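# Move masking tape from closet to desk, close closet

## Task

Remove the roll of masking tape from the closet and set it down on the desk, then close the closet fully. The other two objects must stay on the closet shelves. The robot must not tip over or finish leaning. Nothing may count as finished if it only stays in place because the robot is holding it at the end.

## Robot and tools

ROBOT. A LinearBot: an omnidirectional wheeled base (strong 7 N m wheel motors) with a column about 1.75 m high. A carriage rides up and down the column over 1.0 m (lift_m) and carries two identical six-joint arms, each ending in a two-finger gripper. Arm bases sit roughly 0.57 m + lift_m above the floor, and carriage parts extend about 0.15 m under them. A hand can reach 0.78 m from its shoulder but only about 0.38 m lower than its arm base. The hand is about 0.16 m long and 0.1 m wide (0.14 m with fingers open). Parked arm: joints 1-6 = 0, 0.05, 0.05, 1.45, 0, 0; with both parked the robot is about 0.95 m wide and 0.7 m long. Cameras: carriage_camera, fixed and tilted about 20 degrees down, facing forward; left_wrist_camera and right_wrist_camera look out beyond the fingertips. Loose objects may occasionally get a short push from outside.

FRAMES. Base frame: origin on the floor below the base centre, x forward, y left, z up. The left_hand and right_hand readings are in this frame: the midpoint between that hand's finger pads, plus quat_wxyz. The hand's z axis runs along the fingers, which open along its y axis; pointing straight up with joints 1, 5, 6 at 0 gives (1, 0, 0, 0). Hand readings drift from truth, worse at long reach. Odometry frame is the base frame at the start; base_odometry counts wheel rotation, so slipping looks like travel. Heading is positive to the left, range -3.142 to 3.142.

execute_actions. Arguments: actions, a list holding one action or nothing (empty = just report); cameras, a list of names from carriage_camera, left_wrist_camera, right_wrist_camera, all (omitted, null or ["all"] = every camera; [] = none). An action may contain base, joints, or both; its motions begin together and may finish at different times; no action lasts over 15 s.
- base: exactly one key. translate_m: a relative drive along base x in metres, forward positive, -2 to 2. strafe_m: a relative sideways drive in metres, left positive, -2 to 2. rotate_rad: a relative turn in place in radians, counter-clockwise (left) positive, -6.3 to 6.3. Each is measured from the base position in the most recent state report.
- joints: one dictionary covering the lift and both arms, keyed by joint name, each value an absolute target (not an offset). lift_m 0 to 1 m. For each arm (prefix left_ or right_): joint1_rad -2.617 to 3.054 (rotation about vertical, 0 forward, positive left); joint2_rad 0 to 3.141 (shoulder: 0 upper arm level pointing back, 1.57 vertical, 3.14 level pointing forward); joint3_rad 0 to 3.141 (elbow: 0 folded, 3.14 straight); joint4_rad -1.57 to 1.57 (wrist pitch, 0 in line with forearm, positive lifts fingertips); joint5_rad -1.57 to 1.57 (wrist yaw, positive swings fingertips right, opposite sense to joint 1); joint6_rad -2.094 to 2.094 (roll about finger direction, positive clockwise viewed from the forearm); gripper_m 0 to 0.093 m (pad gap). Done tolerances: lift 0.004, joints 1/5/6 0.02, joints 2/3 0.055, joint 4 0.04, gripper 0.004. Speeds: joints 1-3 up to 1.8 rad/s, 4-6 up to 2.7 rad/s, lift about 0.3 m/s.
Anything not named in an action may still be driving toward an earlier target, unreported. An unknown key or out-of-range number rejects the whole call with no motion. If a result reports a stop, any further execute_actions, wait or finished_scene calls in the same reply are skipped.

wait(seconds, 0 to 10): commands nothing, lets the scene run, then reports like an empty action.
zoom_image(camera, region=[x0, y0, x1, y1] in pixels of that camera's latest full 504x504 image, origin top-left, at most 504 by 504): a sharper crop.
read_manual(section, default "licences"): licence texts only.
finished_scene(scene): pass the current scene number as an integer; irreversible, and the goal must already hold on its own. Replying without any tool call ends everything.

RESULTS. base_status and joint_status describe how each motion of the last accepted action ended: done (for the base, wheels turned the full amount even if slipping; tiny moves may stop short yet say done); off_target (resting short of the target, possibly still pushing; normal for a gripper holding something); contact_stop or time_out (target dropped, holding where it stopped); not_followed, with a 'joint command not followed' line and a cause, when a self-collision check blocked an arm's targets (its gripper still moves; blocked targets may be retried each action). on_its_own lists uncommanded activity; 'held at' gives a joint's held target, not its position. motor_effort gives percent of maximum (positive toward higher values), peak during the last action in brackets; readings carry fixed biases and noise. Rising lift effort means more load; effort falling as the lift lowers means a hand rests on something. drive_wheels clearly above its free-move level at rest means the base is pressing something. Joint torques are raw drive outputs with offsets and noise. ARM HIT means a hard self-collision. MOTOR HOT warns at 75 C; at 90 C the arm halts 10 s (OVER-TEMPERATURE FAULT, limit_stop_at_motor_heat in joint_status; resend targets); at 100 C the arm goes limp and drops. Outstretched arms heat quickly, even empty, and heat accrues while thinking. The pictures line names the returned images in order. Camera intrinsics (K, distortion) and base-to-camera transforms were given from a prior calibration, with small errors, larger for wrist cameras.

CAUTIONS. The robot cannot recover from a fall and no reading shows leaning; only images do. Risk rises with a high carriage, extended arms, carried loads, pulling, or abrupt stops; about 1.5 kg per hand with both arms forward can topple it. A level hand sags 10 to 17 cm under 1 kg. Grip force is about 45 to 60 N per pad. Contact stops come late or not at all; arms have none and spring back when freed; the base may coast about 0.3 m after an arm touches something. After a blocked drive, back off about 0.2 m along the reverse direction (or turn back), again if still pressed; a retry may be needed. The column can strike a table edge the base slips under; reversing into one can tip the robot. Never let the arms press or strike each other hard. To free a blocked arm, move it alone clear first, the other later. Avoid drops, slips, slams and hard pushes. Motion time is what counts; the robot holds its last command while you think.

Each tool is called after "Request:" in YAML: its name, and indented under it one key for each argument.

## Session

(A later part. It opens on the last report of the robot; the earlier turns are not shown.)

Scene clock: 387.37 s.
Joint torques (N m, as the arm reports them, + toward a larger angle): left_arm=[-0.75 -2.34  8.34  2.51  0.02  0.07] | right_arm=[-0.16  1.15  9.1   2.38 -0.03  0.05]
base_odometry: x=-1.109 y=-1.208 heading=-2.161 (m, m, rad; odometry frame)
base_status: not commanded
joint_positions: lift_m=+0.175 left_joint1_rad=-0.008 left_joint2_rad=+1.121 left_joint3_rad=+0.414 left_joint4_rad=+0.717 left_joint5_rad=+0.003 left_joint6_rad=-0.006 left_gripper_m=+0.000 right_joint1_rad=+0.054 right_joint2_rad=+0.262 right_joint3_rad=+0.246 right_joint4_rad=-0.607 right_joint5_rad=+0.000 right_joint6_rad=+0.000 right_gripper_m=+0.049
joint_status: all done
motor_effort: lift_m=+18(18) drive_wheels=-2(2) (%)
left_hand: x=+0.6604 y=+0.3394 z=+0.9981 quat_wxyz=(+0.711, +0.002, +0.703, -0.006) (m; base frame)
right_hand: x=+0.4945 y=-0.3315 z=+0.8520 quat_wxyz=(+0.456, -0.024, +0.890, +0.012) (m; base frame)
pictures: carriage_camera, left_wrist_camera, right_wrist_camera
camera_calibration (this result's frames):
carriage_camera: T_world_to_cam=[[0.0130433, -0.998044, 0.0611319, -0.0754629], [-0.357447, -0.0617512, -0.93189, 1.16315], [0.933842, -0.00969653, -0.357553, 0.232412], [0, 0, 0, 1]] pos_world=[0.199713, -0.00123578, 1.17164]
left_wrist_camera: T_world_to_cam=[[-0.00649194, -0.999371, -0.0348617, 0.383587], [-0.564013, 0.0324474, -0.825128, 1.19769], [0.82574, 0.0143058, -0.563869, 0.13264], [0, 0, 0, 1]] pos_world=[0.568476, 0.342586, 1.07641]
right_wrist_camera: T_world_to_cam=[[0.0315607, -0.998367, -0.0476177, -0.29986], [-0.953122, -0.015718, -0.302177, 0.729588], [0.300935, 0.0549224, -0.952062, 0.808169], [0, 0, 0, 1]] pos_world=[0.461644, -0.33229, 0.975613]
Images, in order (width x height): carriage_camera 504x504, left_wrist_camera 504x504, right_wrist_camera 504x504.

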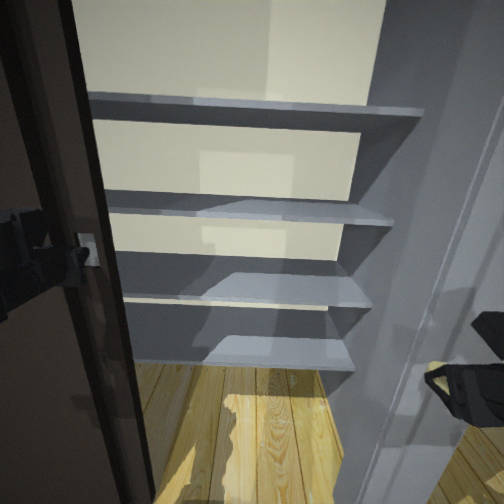

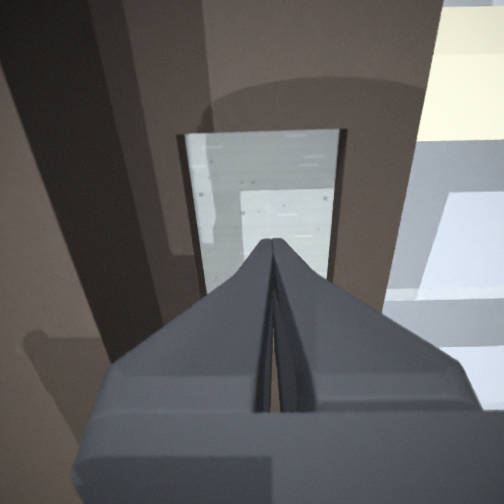

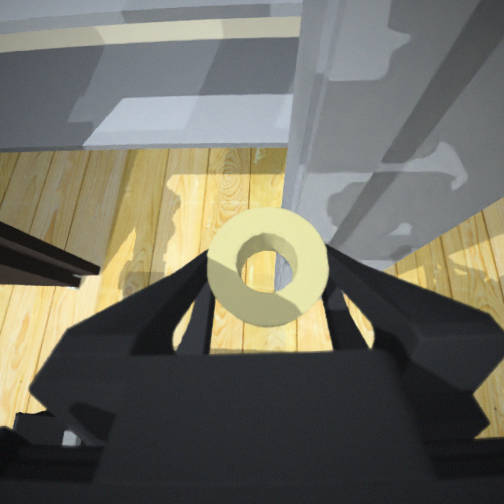

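Request:
execute_actions:
  actions:
    - {"joints":{"left_joint1_rad":-0.02,"left_joint2_rad":1.175,"left_joint3_rad":0.475}}
  cameras: ["left_wrist_camera","carriage_camera"]

Scene clock: 394.13 s.
Joint torques (N m, as the arm reports them, + toward a larger angle): left_arm=[-0.78 -2.64  8.75  2.52  0.05  0.08] | right_arm=[-0.14  0.82  9.17  2.36 -0.08  0.05]
base_odometry: x=-1.109 y=-1.208 heading=-2.161 (m, m, rad; odometry frame)
base_status: not commanded
joint_positions: lift_m=+0.175 left_joint1_rad=-0.012 left_joint2_rad=+1.166 left_joint3_rad=+0.456 left_joint4_rad=+0.717 left_joint5_rad=+0.003 left_joint6_rad=-0.006 left_gripper_m=+0.000 right_joint1_rad=+0.054 right_joint2_rad=+0.262 right_joint3_rad=+0.246 right_joint4_rad=-0.607 right_joint5_rad=+0.000 right_joint6_rad=+0.000 right_gripper_m=+0.049
joint_status: all done
motor_effort: lift_m=+18(18) drive_wheels=-2(2) (%)
left_hand: x=+0.6708 y=+0.3377 z=+1.0014 quat_wxyz=(+0.710, +0.003, +0.704, -0.007) (m; base frame)
right_hand: x=+0.4945 y=-0.3315 z=+0.8520 quat_wxyz=(+0.456, -0.024, +0.890, +0.012) (m; base frame)
pictures: carriage_camera, left_wrist_camera
camera_calibration (this result's frames):
carriage_camera: T_world_to_cam=[[0.0130433, -0.998044, 0.0611319, -0.0754629], [-0.357447, -0.0617512, -0.93189, 1.16315], [0.933842, -0.00969653, -0.357553, 0.232412], [0, 0, 0, 1]] pos_world=[0.199713, -0.00123578, 1.17164]
left_wrist_camera: T_world_to_cam=[[-0.0108052, -0.999334, -0.034866, 0.384952], [-0.566701, 0.0348477, -0.823186, 1.2054], [0.823852, 0.0108639, -0.5667, 0.131199], [0, 0, 0, 1]] pos_world=[0.579171, 0.341265, 1.08004]
Images, in order (width x height): carriage_camera 504x504, left_wrist_camera 504x504.

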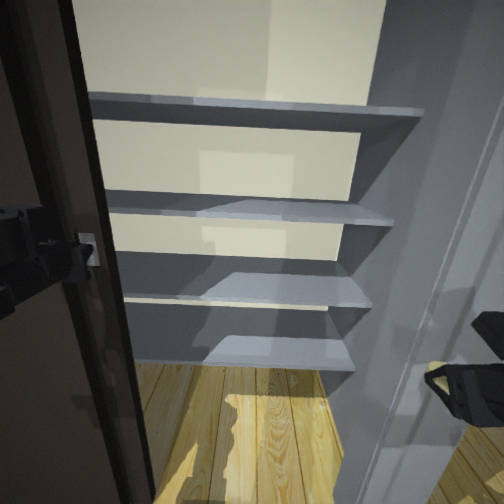

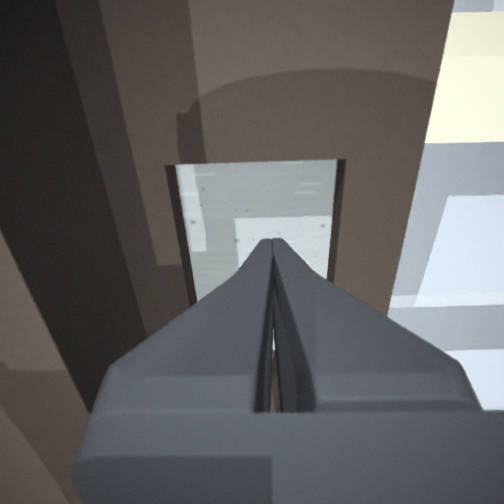

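Request:
execute_actions:
  actions:
    - {"base":{"strafe_m":-0.3},"joints":{"left_joint2_rad":1.185,"left_joint3_rad":0.485,"left_joint5_rad":0.1}}
  cameras: ["left_wrist_camera","carriage_camera"]

Scene clock: 399.87 s.
Joint torques (N m, as the arm reports them, + toward a larger angle): left_arm=[ 0.   -2.22  9.14  2.54 -0.09  0.1 ] | right_arm=[-0.12  0.96  9.15  2.37 -0.03  0.03]
base_odometry: x=-1.358 y=-1.041 heading=-2.161 (m, m, rad; odometry frame)
base_status: done
joint_positions: lift_m=+0.175 left_joint1_rad=-0.020 left_joint2_rad=+1.170 left_joint3_rad=+0.461 left_joint4_rad=+0.717 left_joint5_rad=+0.114 left_joint6_rad=-0.006 left_gripper_m=+0.000 right_joint1_rad=+0.054 right_joint2_rad=+0.262 right_joint3_rad=+0.246 right_joint4_rad=-0.607 right_joint5_rad=+0.000 right_joint6_rad=+0.000 right_gripper_m=+0.049
joint_status: all done
motor_effort: lift_m=+18(18) drive_wheels=-2(10) (%)
left_hand: x=+0.6705 y=+0.3155 z=+1.0023 quat_wxyz=(+0.708, +0.045, +0.703, -0.049) (m; base frame)
right_hand: x=+0.4944 y=-0.3315 z=+0.8519 quat_wxyz=(+0.456, -0.024, +0.890, +0.012) (m; base frame)
pictures: carriage_camera, left_wrist_camera
camera_calibration (this result's frames):
carriage_camera: T_world_to_cam=[[0.0130433, -0.998044, 0.0611319, -0.0754628], [-0.357447, -0.0617512, -0.93189, 1.16315], [0.933842, -0.00969653, -0.357553, 0.232412], [0, 0, 0, 1]] pos_world=[0.199713, -0.00123578, 1.17164]
left_wrist_camera: T_world_to_cam=[[-0.129357, -0.990953, -0.0357764, 0.440531], [-0.557875, 0.102557, -0.823564, 1.17975], [0.819782, -0.0865746, -0.566094, 0.165059], [0, 0, 0, 1]] pos_world=[0.579824, 0.329844, 1.0808]
Images, in order (width x height): carriage_camera 504x504, left_wrist_camera 504x504.

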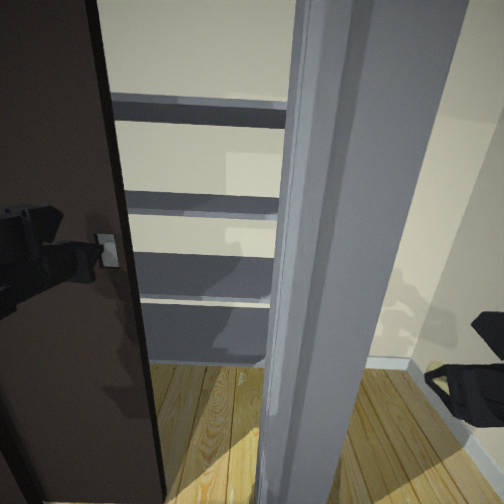

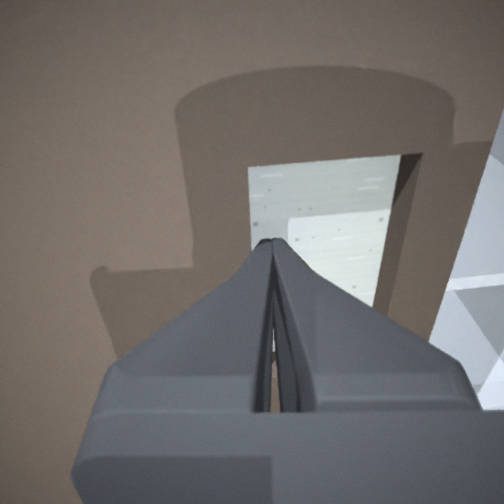

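Request:
execute_actions:
  actions:
    - {"base":{"strafe_m":-0.31},"joints":{"left_joint5_rad":0.3}}
  cameras: ["left_wrist_camera","carriage_camera"]

Scene clock: 425.53 s.
Joint torques (N m, as the arm reports them, + toward a larger angle): left_arm=[-0.63 -2.36  8.98  2.52  0.15  0.09] | right_arm=[-0.05  0.9   9.03  2.38 -0.03  0.11]
base_odometry: x=-1.615 y=-0.868 heading=-2.162 (m, m, rad; odometry frame)
base_status: done
joint_positions: lift_m=+0.175 left_joint1_rad=-0.013 left_joint2_rad=+1.171 left_joint3_rad=+0.461 left_joint4_rad=+0.717 left_joint5_rad=+0.291 left_joint6_rad=-0.006 left_gripper_m=+0.000 right_joint1_rad=+0.054 right_joint2_rad=+0.262 right_joint3_rad=+0.246 right_joint4_rad=-0.608 right_joint5_rad=+0.000 right_joint6_rad=+0.000 right_gripper_m=+0.049
joint_status: all done
motor_effort: lift_m=+18(18) drive_wheels=-2(9) (%)
left_hand: x=+0.6643 y=+0.2888 z=+1.0018 quat_wxyz=(+0.701, +0.105, +0.697, -0.109) (m; base frame)
right_hand: x=+0.4943 y=-0.3315 z=+0.8518 quat_wxyz=(+0.456, -0.024, +0.890, +0.012) (m; base frame)
pictures: carriage_camera, left_wrist_camera
camera_calibration (this result's frames):
carriage_camera: T_world_to_cam=[[0.0130433, -0.998044, 0.0611319, -0.0754628], [-0.357447, -0.0617512, -0.93189, 1.16315], [0.933842, -0.00969653, -0.357553, 0.232412], [0, 0, 0, 1]] pos_world=[0.199713, -0.00123578, 1.17164]
left_wrist_camera: T_world_to_cam=[[-0.294571, -0.954903, -0.0372651, 0.514055], [-0.533333, 0.196631, -0.822735, 1.1344], [0.792959, -0.222479, -0.567203, 0.225746], [0, 0, 0, 1]] pos_world=[0.577431, 0.318038, 1.08051]
Images, in order (width x height): carriage_camera 504x504, left_wrist_camera 504x504.

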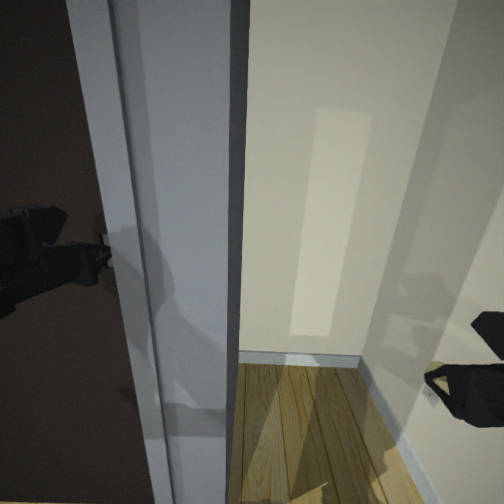

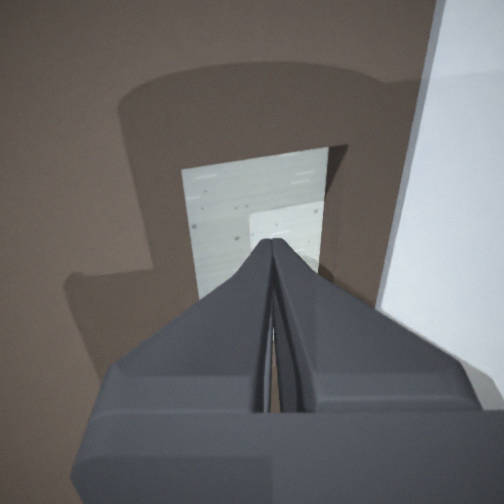

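Request:
execute_actions:
  actions:
    - {"joints":{"left_joint5_rad":0.45,"left_joint2_rad":1.23,"left_joint3_rad":0.53}}
  cameras: ["left_wrist_camera","carriage_camera"]

Scene clock: 438.80 s.
Joint torques (N m, as the arm reports them, + toward a larger angle): left_arm=[-0.99 -2.58  9.13  2.47  0.7   0.06] | right_arm=[-0.25  1.01  8.98  2.39 -0.05  0.05]
base_odometry: x=-1.615 y=-0.868 heading=-2.162 (m, m, rad; odometry frame)
base_status: not commanded
joint_positions: lift_m=+0.175 left_joint1_rad=-0.010 left_joint2_rad=+1.215 left_joint3_rad=+0.504 left_joint4_rad=+0.717 left_joint5_rad=+0.396 left_joint6_rad=-0.006 left_gripper_m=+0.000 right_joint1_rad=+0.054 right_joint2_rad=+0.262 right_joint3_rad=+0.246 right_joint4_rad=-0.608 right_joint5_rad=+0.000 right_joint6_rad=+0.000 right_gripper_m=+0.049
joint_status: left_joint5_rad off_target (ended at +0.396, target +0.450); the others done
motor_effort: lift_m=+18(18) drive_wheels=-2(3) (%)
left_hand: x=+0.6688 y=+0.2726 z=+1.0051 quat_wxyz=(+0.694, +0.141, +0.691, -0.144) (m; base frame)
right_hand: x=+0.4943 y=-0.3314 z=+0.8518 quat_wxyz=(+0.456, -0.024, +0.890, +0.012) (m; base frame)
pictures: carriage_camera, left_wrist_camera
camera_calibration (this result's frames):
carriage_camera: T_world_to_cam=[[0.0130433, -0.998044, 0.0611319, -0.0754628], [-0.357447, -0.0617512, -0.93189, 1.16315], [0.933842, -0.00969653, -0.357553, 0.232411], [0, 0, 0, 1]] pos_world=[0.199713, -0.00123578, 1.17164]
left_wrist_camera: T_world_to_cam=[[-0.391272, -0.919527, -0.0370991, 0.554971], [-0.512132, 0.251059, -0.821395, 1.11232], [0.764609, -0.302389, -0.569152, 0.263169], [0, 0, 0, 1]] pos_world=[0.585581, 0.310631, 1.08403]
Images, in order (width x height): carriage_camera 504x504, left_wrist_camera 504x504.

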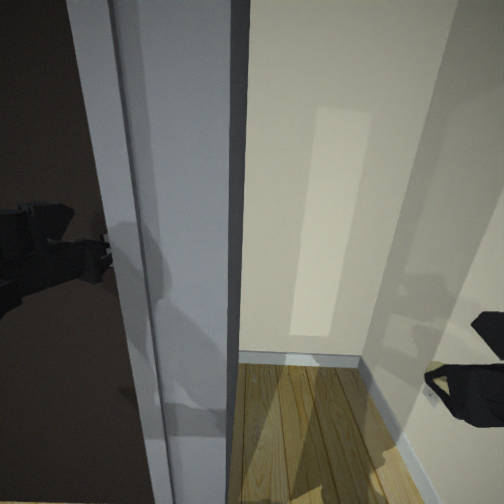

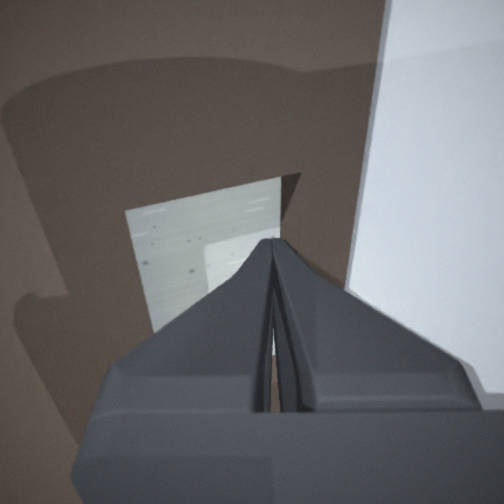

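Request:
zoom_image:
  camera: "left_wrist_camera"
  region: [260, 0, 460, 320]

Request:
execute_actions:
  actions:
    - {"joints":{"left_joint5_rad":0.54}}
  cameras: ["left_wrist_camera"]

Region (260, 0, 460, 320) of left_wrist_camera's 504x504 image, scaled by 1.575, with more detail than that image has; it fills the left 315 columns of this view, and the rest is white.

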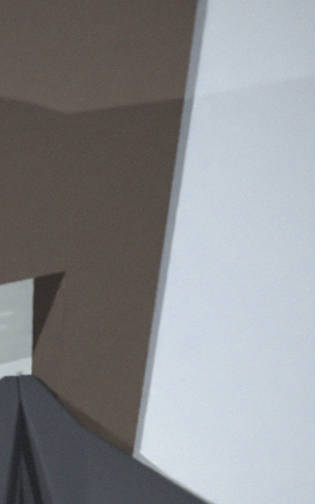

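Scene clock: 442.50 s.
Joint torques (N m, as the arm reports them, + toward a larger angle): left_arm=[-1.7  -2.63  9.18  2.45  1.21  0.1 ] | right_arm=[-0.11  0.87  9.13  2.36 -0.05  0.04]
base_odometry: x=-1.615 y=-0.868 heading=-2.162 (m, m, rad; odometry frame)
base_status: not commanded
joint_positions: lift_m=+0.175 left_joint1_rad=-0.001 left_joint2_rad=+1.215 left_joint3_rad=+0.504 left_joint4_rad=+0.717 left_joint5_rad=+0.440 left_joint6_rad=-0.006 left_gripper_m=+0.000 right_joint1_rad=+0.054 right_joint2_rad=+0.262 right_joint3_rad=+0.246 right_joint4_rad=-0.608 right_joint5_rad=+0.000 right_joint6_rad=+0.000 right_gripper_m=+0.049
joint_status: left_joint5_rad off_target (ended at +0.440, target +0.540)
motor_effort: lift_m=+18(18) drive_wheels=-2(2) (%)
left_hand: x=+0.6664 y=+0.2693 z=+1.0051 quat_wxyz=(+0.691, +0.153, +0.689, -0.156) (m; base frame)
right_hand: x=+0.4943 y=-0.3314 z=+0.8518 quat_wxyz=(+0.456, -0.024, +0.890, +0.012) (m; base frame)
pictures: left_wrist_camera
camera_calibration (this result's frames):
left_wrist_camera: T_world_to_cam=[[-0.422604, -0.905547, -0.0372911, 0.568296], [-0.503209, 0.268663, -0.821341, 1.10116], [0.753781, -0.328337, -0.569217, 0.278276], [0, 0, 0, 1]] pos_world=[0.58452, 0.310145, 1.08402]
Images, in order (width x height): left_wrist_camera 504x504.

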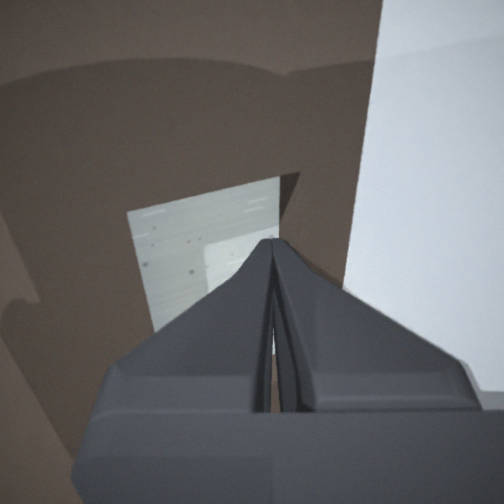

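Request:
execute_actions:
  actions:
    - {"joints":{"left_joint5_rad":0.6,"left_joint1_rad":-0.035,"left_joint2_rad":1.245,"left_joint3_rad":0.545}}
  cameras: ["left_wrist_camera"]

Scene clock: 445.53 s.
Joint torques (N m, as the arm reports them, + toward a larger angle): left_arm=[-3.28 -2.81  8.97  2.48  1.73  0.1 ] | right_arm=[-0.06  1.09  9.18  2.37  0.    0.03]
base_odometry: x=-1.615 y=-0.868 heading=-2.162 (m, m, rad; odometry frame)
base_status: not commanded
joint_positions: lift_m=+0.175 left_joint1_rad=+0.003 left_joint2_rad=+1.231 left_joint3_rad=+0.517 left_joint4_rad=+0.717 left_joint5_rad=+0.453 left_joint6_rad=-0.006 left_gripper_m=+0.000 right_joint1_rad=+0.054 right_joint2_rad=+0.262 right_joint3_rad=+0.246 right_joint4_rad=-0.608 right_joint5_rad=+0.000 right_joint6_rad=+0.000 right_gripper_m=+0.049
joint_status: left_joint1_rad off_target (ended at +0.002, target -0.035); left_joint5_rad off_target (ended at +0.453, target +0.600); the others done
motor_effort: lift_m=+18(18) drive_wheels=+3(3) (%)
left_hand: x=+0.6693 y=+0.2685 z=+1.0054 quat_wxyz=(+0.689, +0.156, +0.689, -0.160) (m; base frame)
right_hand: x=+0.4943 y=-0.3314 z=+0.8518 quat_wxyz=(+0.456, -0.024, +0.890, +0.012) (m; base frame)
pictures: left_wrist_camera
camera_calibration (this result's frames):
left_wrist_camera: T_world_to_cam=[[-0.432007, -0.901144, -0.0361914, 0.572806], [-0.502606, 0.27388, -0.819986, 1.09986], [0.748837, -0.336049, -0.571239, 0.283359], [0, 0, 0, 1]] pos_world=[0.588064, 0.310172, 1.08447]
Images, in order (width x height): left_wrist_camera 504x504.

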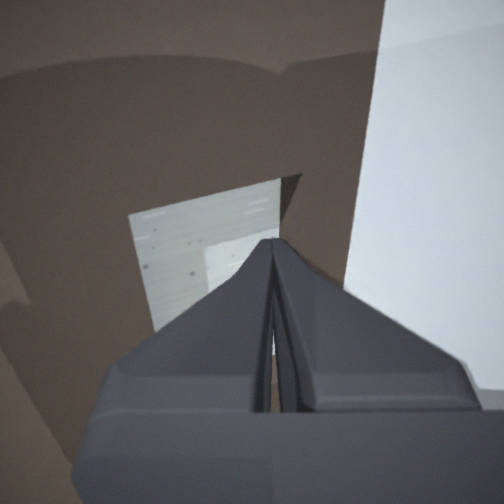

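Request:
execute_actions:
  actions:
    - {"base":{"translate_m":-1.1},"joints":{"left_joint5_rad":0.44,"left_joint1_rad":0.012}}
  cameras: ["carriage_camera"]

Scene clock: 464.60 s.
Joint torques (N m, as the arm reports them, + toward a larger angle): left_arm=[ 0.2  -2.98  8.95  2.49  0.19  0.04] | right_arm=[-0.16  1.03  9.07  2.3  -0.02  0.08]
base_odometry: x=-1.002 y=+0.045 heading=-2.162 (m, m, rad; odometry frame)
base_status: done
joint_positions: lift_m=+0.175 left_joint1_rad=+0.010 left_joint2_rad=+1.234 left_joint3_rad=+0.523 left_joint4_rad=+0.717 left_joint5_rad=+0.431 left_joint6_rad=-0.006 left_gripper_m=+0.000 right_joint1_rad=+0.054 right_joint2_rad=+0.262 right_joint3_rad=+0.246 right_joint4_rad=-0.608 right_joint5_rad=+0.000 right_joint6_rad=+0.000 right_gripper_m=+0.049
joint_status: all done
motor_effort: lift_m=+18(18) drive_wheels=-1(9) (%)
left_hand: x=+0.6725 y=+0.2748 z=+1.0073 quat_wxyz=(+0.693, +0.146, +0.690, -0.149) (m; base frame)
right_hand: x=+0.4943 y=-0.3314 z=+0.8518 quat_wxyz=(+0.456, -0.024, +0.890, +0.012) (m; base frame)
pictures: carriage_camera
camera_calibration (this result's frames):
carriage_camera: T_world_to_cam=[[0.0130433, -0.998044, 0.0611319, -0.0754627], [-0.357447, -0.0617512, -0.93189, 1.16315], [0.933842, -0.00969653, -0.357553, 0.232411], [0, 0, 0, 1]] pos_world=[0.199713, -0.00123578, 1.17164]
Images, in order (width x height): carriage_camera 504x504.

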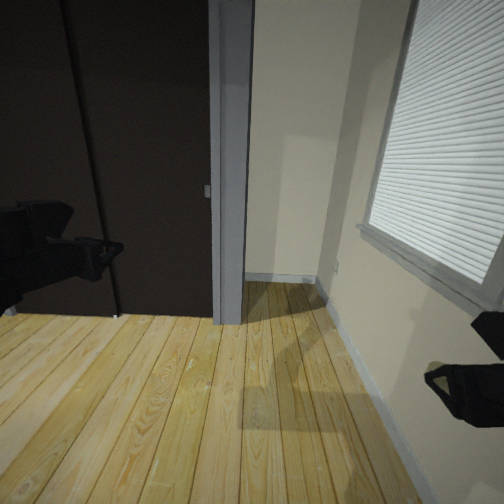

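Request:
execute_actions:
  actions:
    - {"base":{"rotate_rad":3.14},"joints":{"lift_m":0.42,"left_joint1_rad":0,"left_joint2_rad":0.05,"left_joint3_rad":0.05,"left_joint4_rad":1.45,"left_joint5_rad":0}}

Scene clock: 472.27 s.
Joint torques (N m, as the arm reports them, + toward a larger angle): left_arm=[-0.33  2.31  4.2  -0.07  0.02  0.09] | right_arm=[-0.13  1.01  9.08  2.31 -0.06  0.02]
base_odometry: x=-1.002 y=+0.045 heading=+0.978 (m, m, rad; odometry frame)
base_status: done
joint_positions: lift_m=+0.420 left_joint1_rad=+0.003 left_joint2_rad=+0.064 left_joint3_rad=+0.073 left_joint4_rad=+1.447 left_joint5_rad=+0.004 left_joint6_rad=-0.006 left_gripper_m=+0.000 right_joint1_rad=+0.054 right_joint2_rad=+0.261 right_joint3_rad=+0.246 right_joint4_rad=-0.606 right_joint5_rad=+0.002 right_joint6_rad=+0.000 right_gripper_m=+0.049
joint_status: all done
motor_effort: lift_m=+18(18) drive_wheels=+5(13) (%)
left_hand: x=+0.3133 y=+0.3422 z=+1.4396 quat_wxyz=(+0.998, +0.002, +0.057, -0.002) (m; base frame)
right_hand: x=+0.4945 y=-0.3317 z=+1.0972 quat_wxyz=(+0.457, -0.024, +0.889, +0.012) (m; base frame)
pictures: carriage_camera, left_wrist_camera, right_wrist_camera
camera_calibration (this result's frames):
carriage_camera: T_world_to_cam=[[0.0130433, -0.998044, 0.0611319, -0.0904423], [-0.357447, -0.0617512, -0.93189, 1.39149], [0.933842, -0.00969653, -0.357553, 0.320025], [0, 0, 0, 1]] pos_world=[0.199713, -0.00123578, 1.41667]
left_wrist_camera: T_world_to_cam=[[0.0378489, -0.999273, -0.00465619, 0.342064], [0.747741, 0.0314122, -0.663247, 0.722406], [0.662911, 0.0216215, 0.748386, -1.17238], [0, 0, 0, 1]] pos_world=[0.224066, 0.344471, 1.35812]
right_wrist_camera: T_world_to_cam=[[0.0306884, -0.998424, -0.0469776, -0.288667], [-0.95278, -0.015015, -0.303291, 0.805057], [0.302108, 0.0540668, -0.951739, 1.04044], [0, 0, 0, 1]] pos_world=[0.461577, -0.332377, 1.22083]
Images, in order (width x height): carriage_camera 504x504, left_wrist_camera 504x504, right_wrist_camera 504x504.

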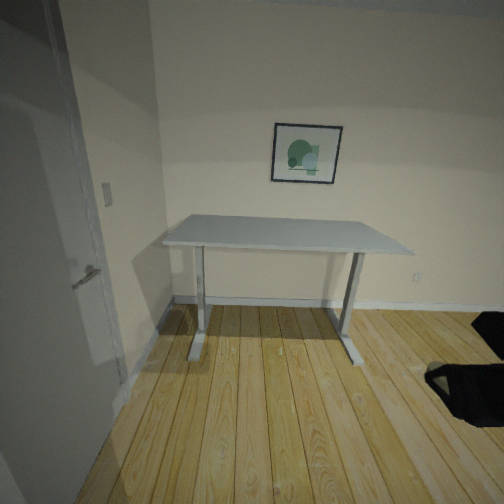

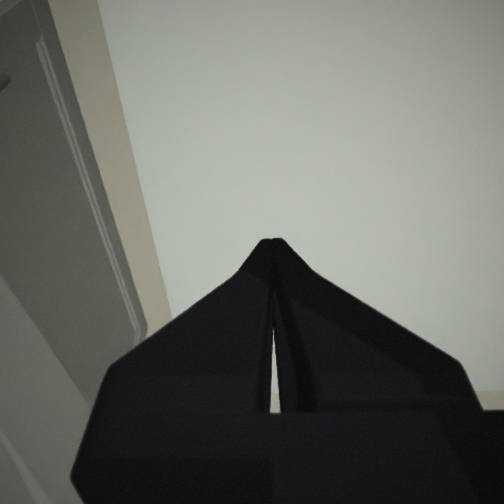

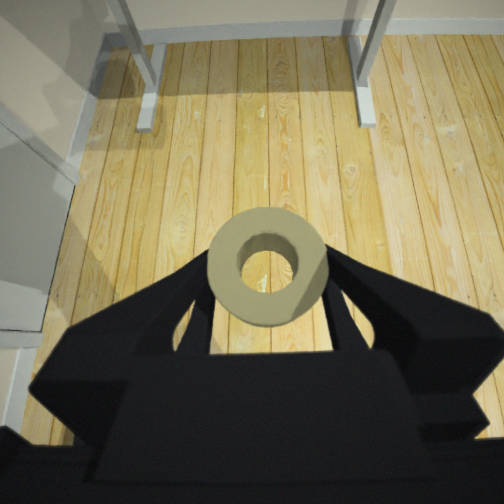

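Request:
execute_actions:
  actions:
    - {"base":{"translate_m":0.84},"joints":{"lift_m":0.29,"right_joint1_rad":0,"right_joint2_rad":1.9,"right_joint3_rad":1.45,"right_joint4_rad":-0.15}}

Scene clock: 486.20 s.
Joint torques (N m, as the arm reports them, + toward a larger angle): left_arm=[-0.27  2.61  4.57 -0.11  0.02  0.1 ] | right_arm=[ -0.18 -13.64  10.95   2.39  -0.05   0.02]
base_odometry: x=-0.534 y=+0.743 heading=+0.979 (m, m, rad; odometry frame)
base_status: done
joint_positions: lift_m=+0.290 left_joint1_rad=+0.003 left_joint2_rad=+0.060 left_joint3_rad=+0.066 left_joint4_rad=+1.449 left_joint5_rad=+0.004 left_joint6_rad=-0.006 left_gripper_m=+0.000 right_joint1_rad=+0.005 right_joint2_rad=+1.910 right_joint3_rad=+1.426 right_joint4_rad=-0.165 right_joint5_rad=+0.001 right_joint6_rad=+0.000 right_gripper_m=+0.049
joint_status: all done
motor_effort: lift_m=+18(20) drive_wheels=+6(19) (%)
left_hand: x=+0.3134 y=+0.3422 z=+1.3077 quat_wxyz=(+0.998, +0.002, +0.057, -0.002) (m; base frame)
right_hand: x=+0.8326 y=-0.3401 z=+1.0256 quat_wxyz=(+0.445, -0.002, +0.896, +0.001) (m; base frame)
pictures: carriage_camera, left_wrist_camera, right_wrist_camera
camera_calibration (this result's frames):
carriage_camera: T_world_to_cam=[[0.0130433, -0.998044, 0.0611319, -0.0824919], [-0.357447, -0.0617512, -0.93189, 1.2703], [0.933842, -0.00969653, -0.357553, 0.273524], [0, 0, 0, 1]] pos_world=[0.199713, -0.00123578, 1.28662]
left_wrist_camera: T_world_to_cam=[[0.0378489, -0.999273, -0.00465619, 0.341446], [0.747741, 0.0314122, -0.663247, 0.63491], [0.662911, 0.0216215, 0.748386, -1.0738], [0, 0, 0, 1]] pos_world=[0.224163, 0.344471, 1.22631]
right_wrist_camera: T_world_to_cam=[[-0.0191006, -0.998722, -0.046791, -0.269725], [-0.960143, 0.0313753, -0.277742, 1.10101], [0.278856, 0.039621, -0.959515, 0.892972], [0, 0, 0, 1]] pos_world=[0.802967, -0.339306, 1.15]
Images, in order (width x height): carriage_camera 504x504, left_wrist_camera 504x504, right_wrist_camera 504x504.

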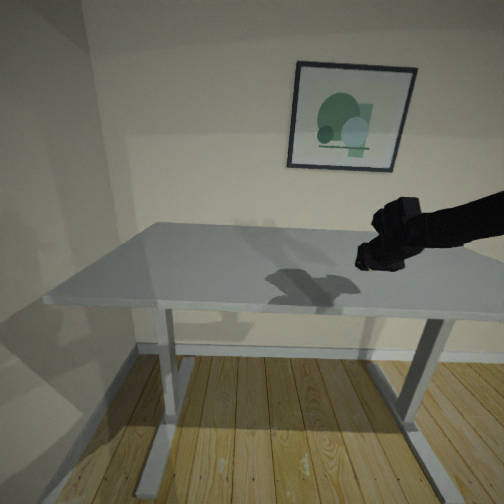

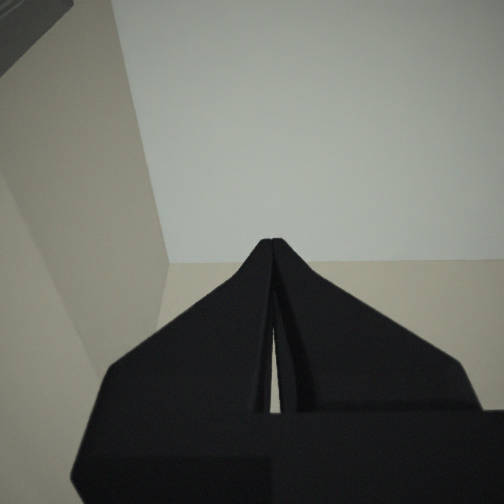

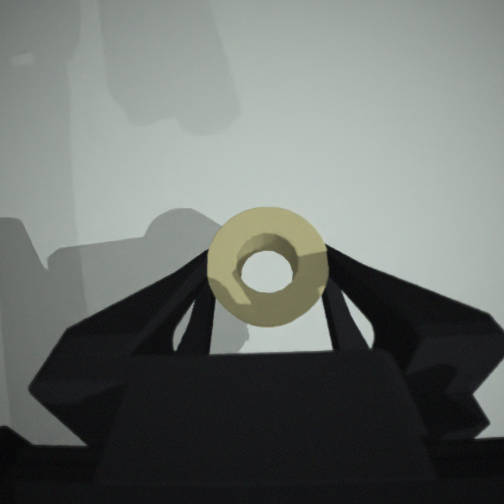

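Request:
zoom_image:
  camera: "carriage_camera"
  region: [240, 190, 504, 380]

Region (240, 190, 504, 380) of carriage_camera's 504x504 image, scaled by 1.909, with more detail than that image has; it fills the top 363 rows of this view, and the rest is white.

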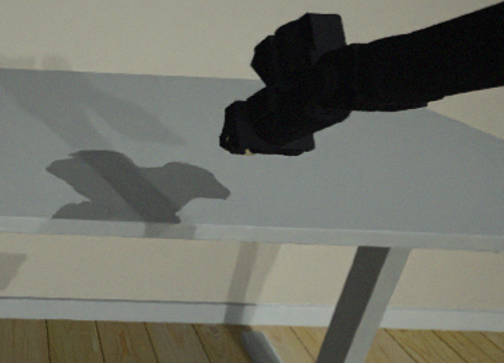

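Request:
execute_actions:
  actions:
    - {"joints":{"lift_m":0.235,"right_joint2_rad":2.08,"right_joint3_rad":1.85,"right_joint4_rad":-0.34}}
  cameras: ["carriage_camera","right_wrist_camera"]

Scene clock: 508.20 s.
Joint torques (N m, as the arm reports them, + toward a larger angle): left_arm=[-0.29  2.7   4.89 -0.09  0.    0.07] | right_arm=[ -0.25 -15.35  10.02   2.4   -0.01   0.02]
base_odometry: x=-0.534 y=+0.743 heading=+0.979 (m, m, rad; odometry frame)
base_status: not commanded
joint_positions: lift_m=+0.235 left_joint1_rad=+0.003 left_joint2_rad=+0.059 left_joint3_rad=+0.064 left_joint4_rad=+1.449 left_joint5_rad=+0.004 left_joint6_rad=-0.006 left_gripper_m=+0.000 right_joint1_rad=+0.005 right_joint2_rad=+2.088 right_joint3_rad=+1.838 right_joint4_rad=-0.343 right_joint5_rad=+0.000 right_joint6_rad=+0.000 right_gripper_m=+0.049
joint_status: all done
motor_effort: lift_m=+19(22) drive_wheels=-5(5) (%)
left_hand: x=+0.3140 y=+0.3422 z=+1.2520 quat_wxyz=(+0.998, +0.002, +0.059, -0.002) (m; base frame)
right_hand: x=+0.8908 y=-0.3400 z=+1.0206 quat_wxyz=(+0.470, -0.002, +0.883, +0.001) (m; base frame)
pictures: carriage_camera, right_wrist_camera
camera_calibration (this result's frames):
carriage_camera: T_world_to_cam=[[0.0130433, -0.998044, 0.0611319, -0.0791278], [-0.357447, -0.0617512, -0.93189, 1.21902], [0.933842, -0.00969653, -0.357553, 0.253848], [0, 0, 0, 1]] pos_world=[0.199713, -0.00123578, 1.23159]
right_wrist_camera: T_world_to_cam=[[-0.0165235, -0.998697, -0.048281, -0.269482], [-0.943192, 0.0315945, -0.330742, 1.19451], [0.331837, 0.0400732, -0.942485, 0.807519], [0, 0, 0, 1]] pos_world=[0.854239, -0.339231, 1.14314]
Images, in order (width x height): carriage_camera 504x504, right_wrist_camera 504x504.

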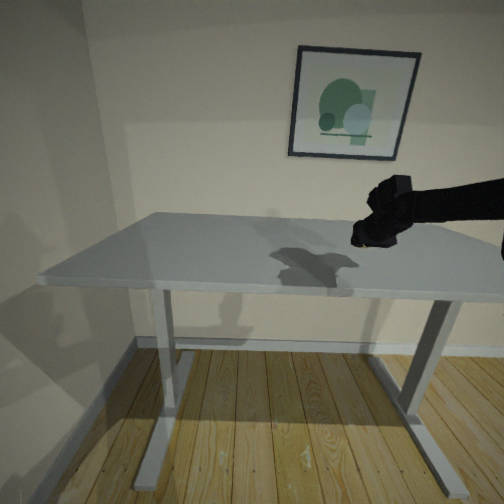

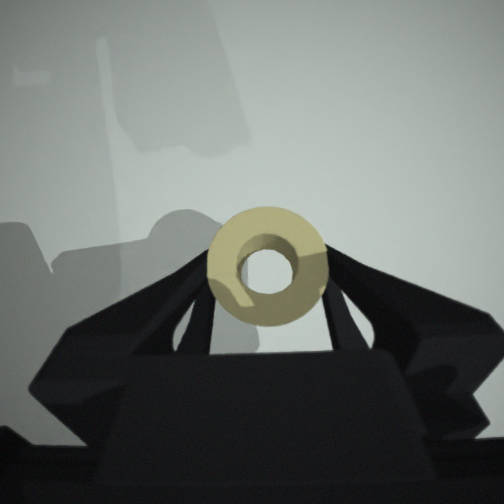

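Request:
zoom_image:
  camera: "carriage_camera"
  region: [200, 200, 420, 320]

Region (200, 200, 420, 320) of carriage_camera's 504x504 image, scaled by 2.291, with more detail than that image has; it fills the top 275 rows of this view, and the rest is white.

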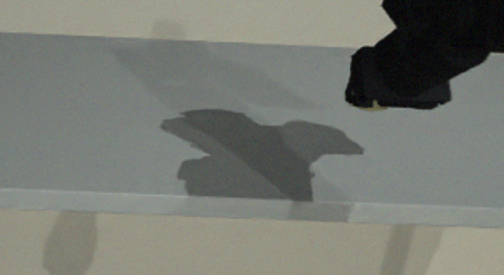

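Request:
execute_actions:
  actions:
    - {"joints":{"lift_m":0.205,"right_joint4_rad":-0.365}}
  cameras: ["carriage_camera","right_wrist_camera"]

Scene clock: 515.43 s.
Joint torques (N m, as the arm reports them, + toward a larger angle): left_arm=[-0.28  2.59  5.07 -0.05  0.    0.1 ] | right_arm=[ -0.06 -16.    10.11   2.37  -0.08   0.03]
base_odometry: x=-0.534 y=+0.743 heading=+0.979 (m, m, rad; odometry frame)
base_status: not commanded
joint_positions: lift_m=+0.205 left_joint1_rad=+0.003 left_joint2_rad=+0.059 left_joint3_rad=+0.064 left_joint4_rad=+1.449 left_joint5_rad=+0.004 left_joint6_rad=-0.006 left_gripper_m=+0.000 right_joint1_rad=+0.005 right_joint2_rad=+2.092 right_joint3_rad=+1.838 right_joint4_rad=-0.378 right_joint5_rad=+0.000 right_joint6_rad=+0.000 right_gripper_m=+0.049
joint_status: all done
motor_effort: lift_m=+19(18) drive_wheels=-5(6) (%)
left_hand: x=+0.3139 y=+0.3422 z=+1.2220 quat_wxyz=(+0.998, +0.002, +0.058, -0.002) (m; base frame)
right_hand: x=+0.8862 y=-0.3400 z=+0.9811 quat_wxyz=(+0.452, -0.002, +0.892, +0.001) (m; base frame)
pictures: carriage_camera, right_wrist_camera
camera_calibration (this result's frames):
carriage_camera: T_world_to_cam=[[0.0130433, -0.998044, 0.0611319, -0.0772929], [-0.357447, -0.0617512, -0.93189, 1.19105], [0.933842, -0.00969653, -0.357553, 0.243116], [0, 0, 0, 1]] pos_world=[0.199713, -0.00123578, 1.20158]
right_wrist_camera: T_world_to_cam=[[-0.0183855, -0.998706, -0.0474164, -0.270685], [-0.955344, 0.0315366, -0.293807, 1.15169], [0.294923, 0.0398972, -0.954688, 0.816475], [0, 0, 0, 1]] pos_world=[0.854483, -0.33923, 1.10502]
Images, in order (width x height): carriage_camera 504x504, right_wrist_camera 504x504.

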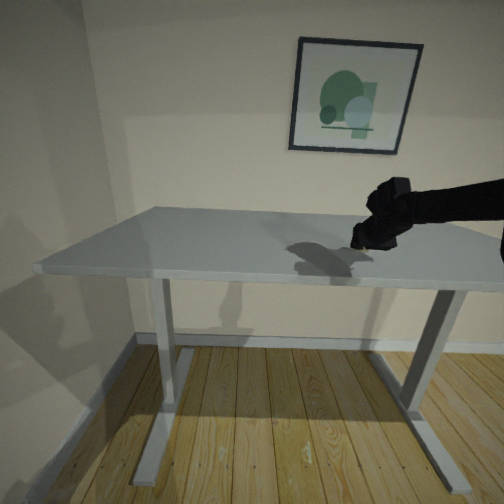

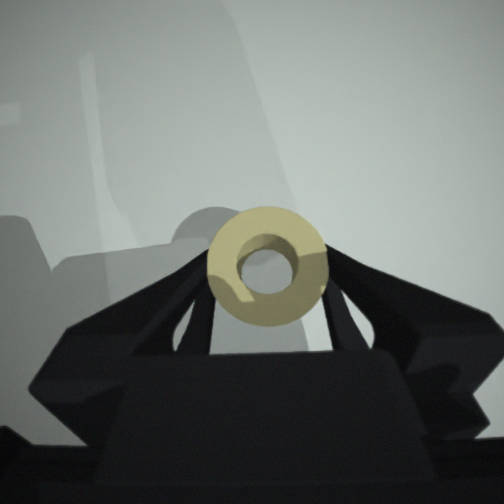

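Request:
execute_actions:
  actions:
    - {"joints":{"lift_m":0.187}}
  cameras: ["carriage_camera","right_wrist_camera"]

Scene clock: 519.50 s.
Joint torques (N m, as the arm reports them, + toward a larger angle): left_arm=[-0.37  2.73  5.11 -0.06  0.06  0.1 ] | right_arm=[ -0.11 -15.27  10.16   2.24  -0.05   0.02]
base_odometry: x=-0.534 y=+0.743 heading=+0.979 (m, m, rad; odometry frame)
base_status: not commanded
joint_positions: lift_m=+0.187 left_joint1_rad=+0.003 left_joint2_rad=+0.058 left_joint3_rad=+0.062 left_joint4_rad=+1.449 left_joint5_rad=+0.004 left_joint6_rad=-0.006 left_gripper_m=+0.000 right_joint1_rad=+0.005 right_joint2_rad=+2.087 right_joint3_rad=+1.838 right_joint4_rad=-0.364 right_joint5_rad=+0.000 right_joint6_rad=+0.000 right_gripper_m=+0.049
joint_status: all done
motor_effort: lift_m=+19(18) drive_wheels=-5(5) (%)
left_hand: x=+0.3143 y=+0.3423 z=+1.2035 quat_wxyz=(+0.998, +0.002, +0.059, -0.002) (m; base frame)
right_hand: x=+0.8878 y=-0.3400 z=+0.9687 quat_wxyz=(+0.461, -0.002, +0.888, +0.001) (m; base frame)
pictures: carriage_camera, right_wrist_camera
camera_calibration (this result's frames):
carriage_camera: T_world_to_cam=[[0.0130433, -0.998044, 0.0611319, -0.0761925], [-0.357447, -0.0617512, -0.93189, 1.17427], [0.933842, -0.00969653, -0.357553, 0.23668], [0, 0, 0, 1]] pos_world=[0.199713, -0.00123578, 1.18358]
right_wrist_camera: T_world_to_cam=[[-0.0174952, -0.998702, -0.0478408, -0.271613], [-0.949686, 0.0315636, -0.31161, 1.16177], [0.312715, 0.039982, -0.949005, 0.782936], [0, 0, 0, 1]] pos_world=[0.853732, -0.339234, 1.09204]
Images, in order (width x height): carriage_camera 504x504, right_wrist_camera 504x504.

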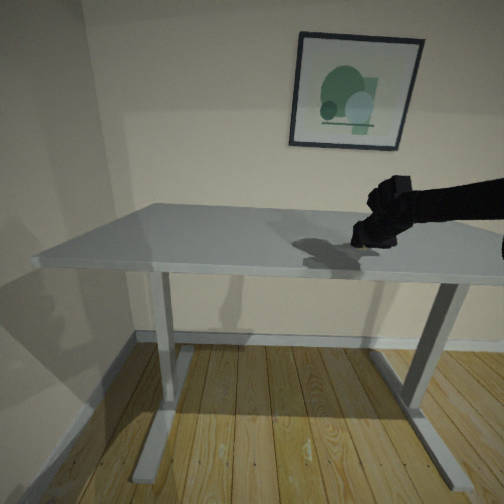

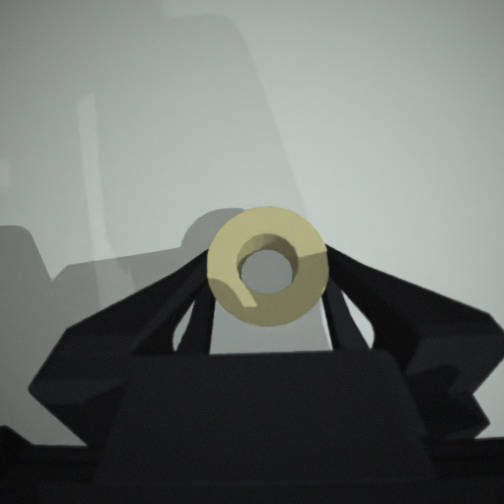

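Contact detected (z stopped following lift). Release.

Request:
execute_actions:
  actions:
    - {"joints":{"right_gripper_m":0.085}}
  cameras: ["right_wrist_camera"]

Request:
execute_actions:
  actions:
    - {"joints":{"lift_m":0.26}}
  cameras: ["carriage_camera","right_wrist_camera"]

Scene clock: 522.90 s.
Joint torques (N m, as the arm reports them, + toward a larger angle): left_arm=[-0.22  2.76  4.97 -0.1   0.02  0.09] | right_arm=[ -0.11 -15.27  10.14   2.26  -0.04   0.05]
base_odometry: x=-0.534 y=+0.743 heading=+0.979 (m, m, rad; odometry frame)
base_status: not commanded
joint_positions: lift_m=+0.187 left_joint1_rad=+0.003 left_joint2_rad=+0.058 left_joint3_rad=+0.062 left_joint4_rad=+1.449 left_joint5_rad=+0.004 left_joint6_rad=-0.006 left_gripper_m=+0.000 right_joint1_rad=+0.005 right_joint2_rad=+2.087 right_joint3_rad=+1.838 right_joint4_rad=-0.364 right_joint5_rad=+0.000 right_joint6_rad=+0.000 right_gripper_m=+0.085
joint_status: all done
motor_effort: lift_m=+19(19) drive_wheels=-4(5) (%)
left_hand: x=+0.3143 y=+0.3423 z=+1.2035 quat_wxyz=(+0.998, +0.002, +0.059, -0.002) (m; base frame)
right_hand: x=+0.8878 y=-0.3400 z=+0.9687 quat_wxyz=(+0.461, -0.002, +0.888, +0.001) (m; base frame)
pictures: right_wrist_camera
camera_calibration (this result's frames):
right_wrist_camera: T_world_to_cam=[[-0.0174952, -0.998702, -0.0478408, -0.271613], [-0.949686, 0.0315636, -0.31161, 1.16177], [0.312715, 0.039982, -0.949005, 0.782936], [0, 0, 0, 1]] pos_world=[0.853732, -0.339234, 1.09204]
Images, in order (width x height): right_wrist_camera 504x504.

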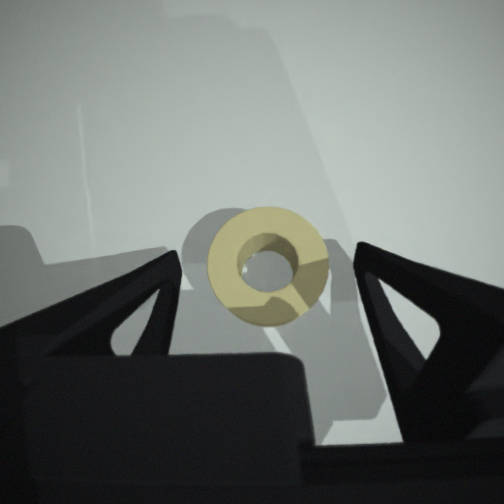

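Scene clock: 523.73 s.
Joint torques (N m, as the arm reports them, + toward a larger angle): left_arm=[-0.27  2.76  5.15 -0.08  0.01  0.06] | right_arm=[ -0.05 -15.04  10.1    2.28  -0.08   0.04]
base_odometry: x=-0.534 y=+0.743 heading=+0.979 (m, m, rad; odometry frame)
base_status: not commanded
joint_positions: lift_m=+0.260 left_joint1_rad=+0.003 left_joint2_rad=+0.058 left_joint3_rad=+0.062 left_joint4_rad=+1.450 left_joint5_rad=+0.004 left_joint6_rad=-0.006 left_gripper_m=+0.000 right_joint1_rad=+0.005 right_joint2_rad=+2.083 right_joint3_rad=+1.838 right_joint4_rad=-0.366 right_joint5_rad=+0.000 right_joint6_rad=+0.000 right_gripper_m=+0.085
joint_status: all done
motor_effort: lift_m=+18(23) drive_wheels=+5(5) (%)
left_hand: x=+0.3142 y=+0.3423 z=+1.2766 quat_wxyz=(+0.998, +0.002, +0.059, -0.002) (m; base frame)
right_hand: x=+0.8872 y=-0.3400 z=+1.0437 quat_wxyz=(+0.461, -0.002, +0.887, +0.001) (m; base frame)
pictures: carriage_camera, right_wrist_camera
camera_calibration (this result's frames):
carriage_camera: T_world_to_cam=[[0.0130433, -0.998044, 0.0611319, -0.0806624], [-0.357447, -0.0617512, -0.93189, 1.24241], [0.933842, -0.00969653, -0.357553, 0.262823], [0, 0, 0, 1]] pos_world=[0.199713, -0.00123578, 1.25669]
right_wrist_camera: T_world_to_cam=[[-0.0174039, -0.998701, -0.0478831, -0.268077], [-0.94909, 0.0315664, -0.31342, 1.18592], [0.314525, 0.0399907, -0.948407, 0.852035], [0, 0, 0, 1]] pos_world=[0.852896, -0.339238, 1.16693]
Images, in order (width x height): carriage_camera 504x504, right_wrist_camera 504x504.

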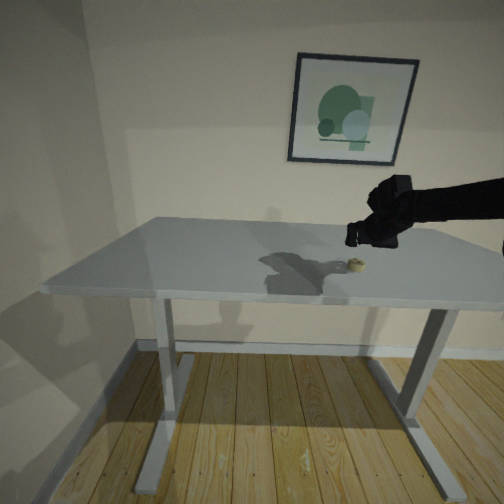

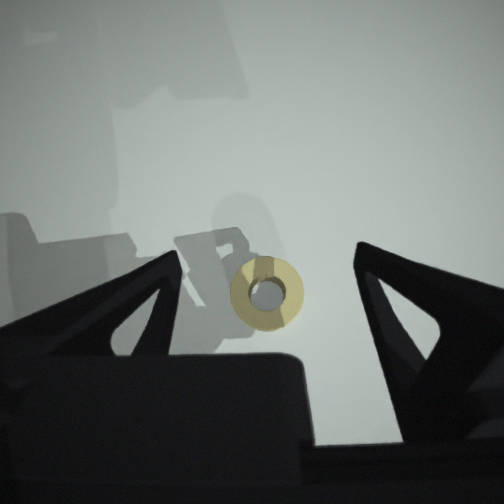

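Request:
finished_scene:
  scene: 2

The scene is finished: the task was done.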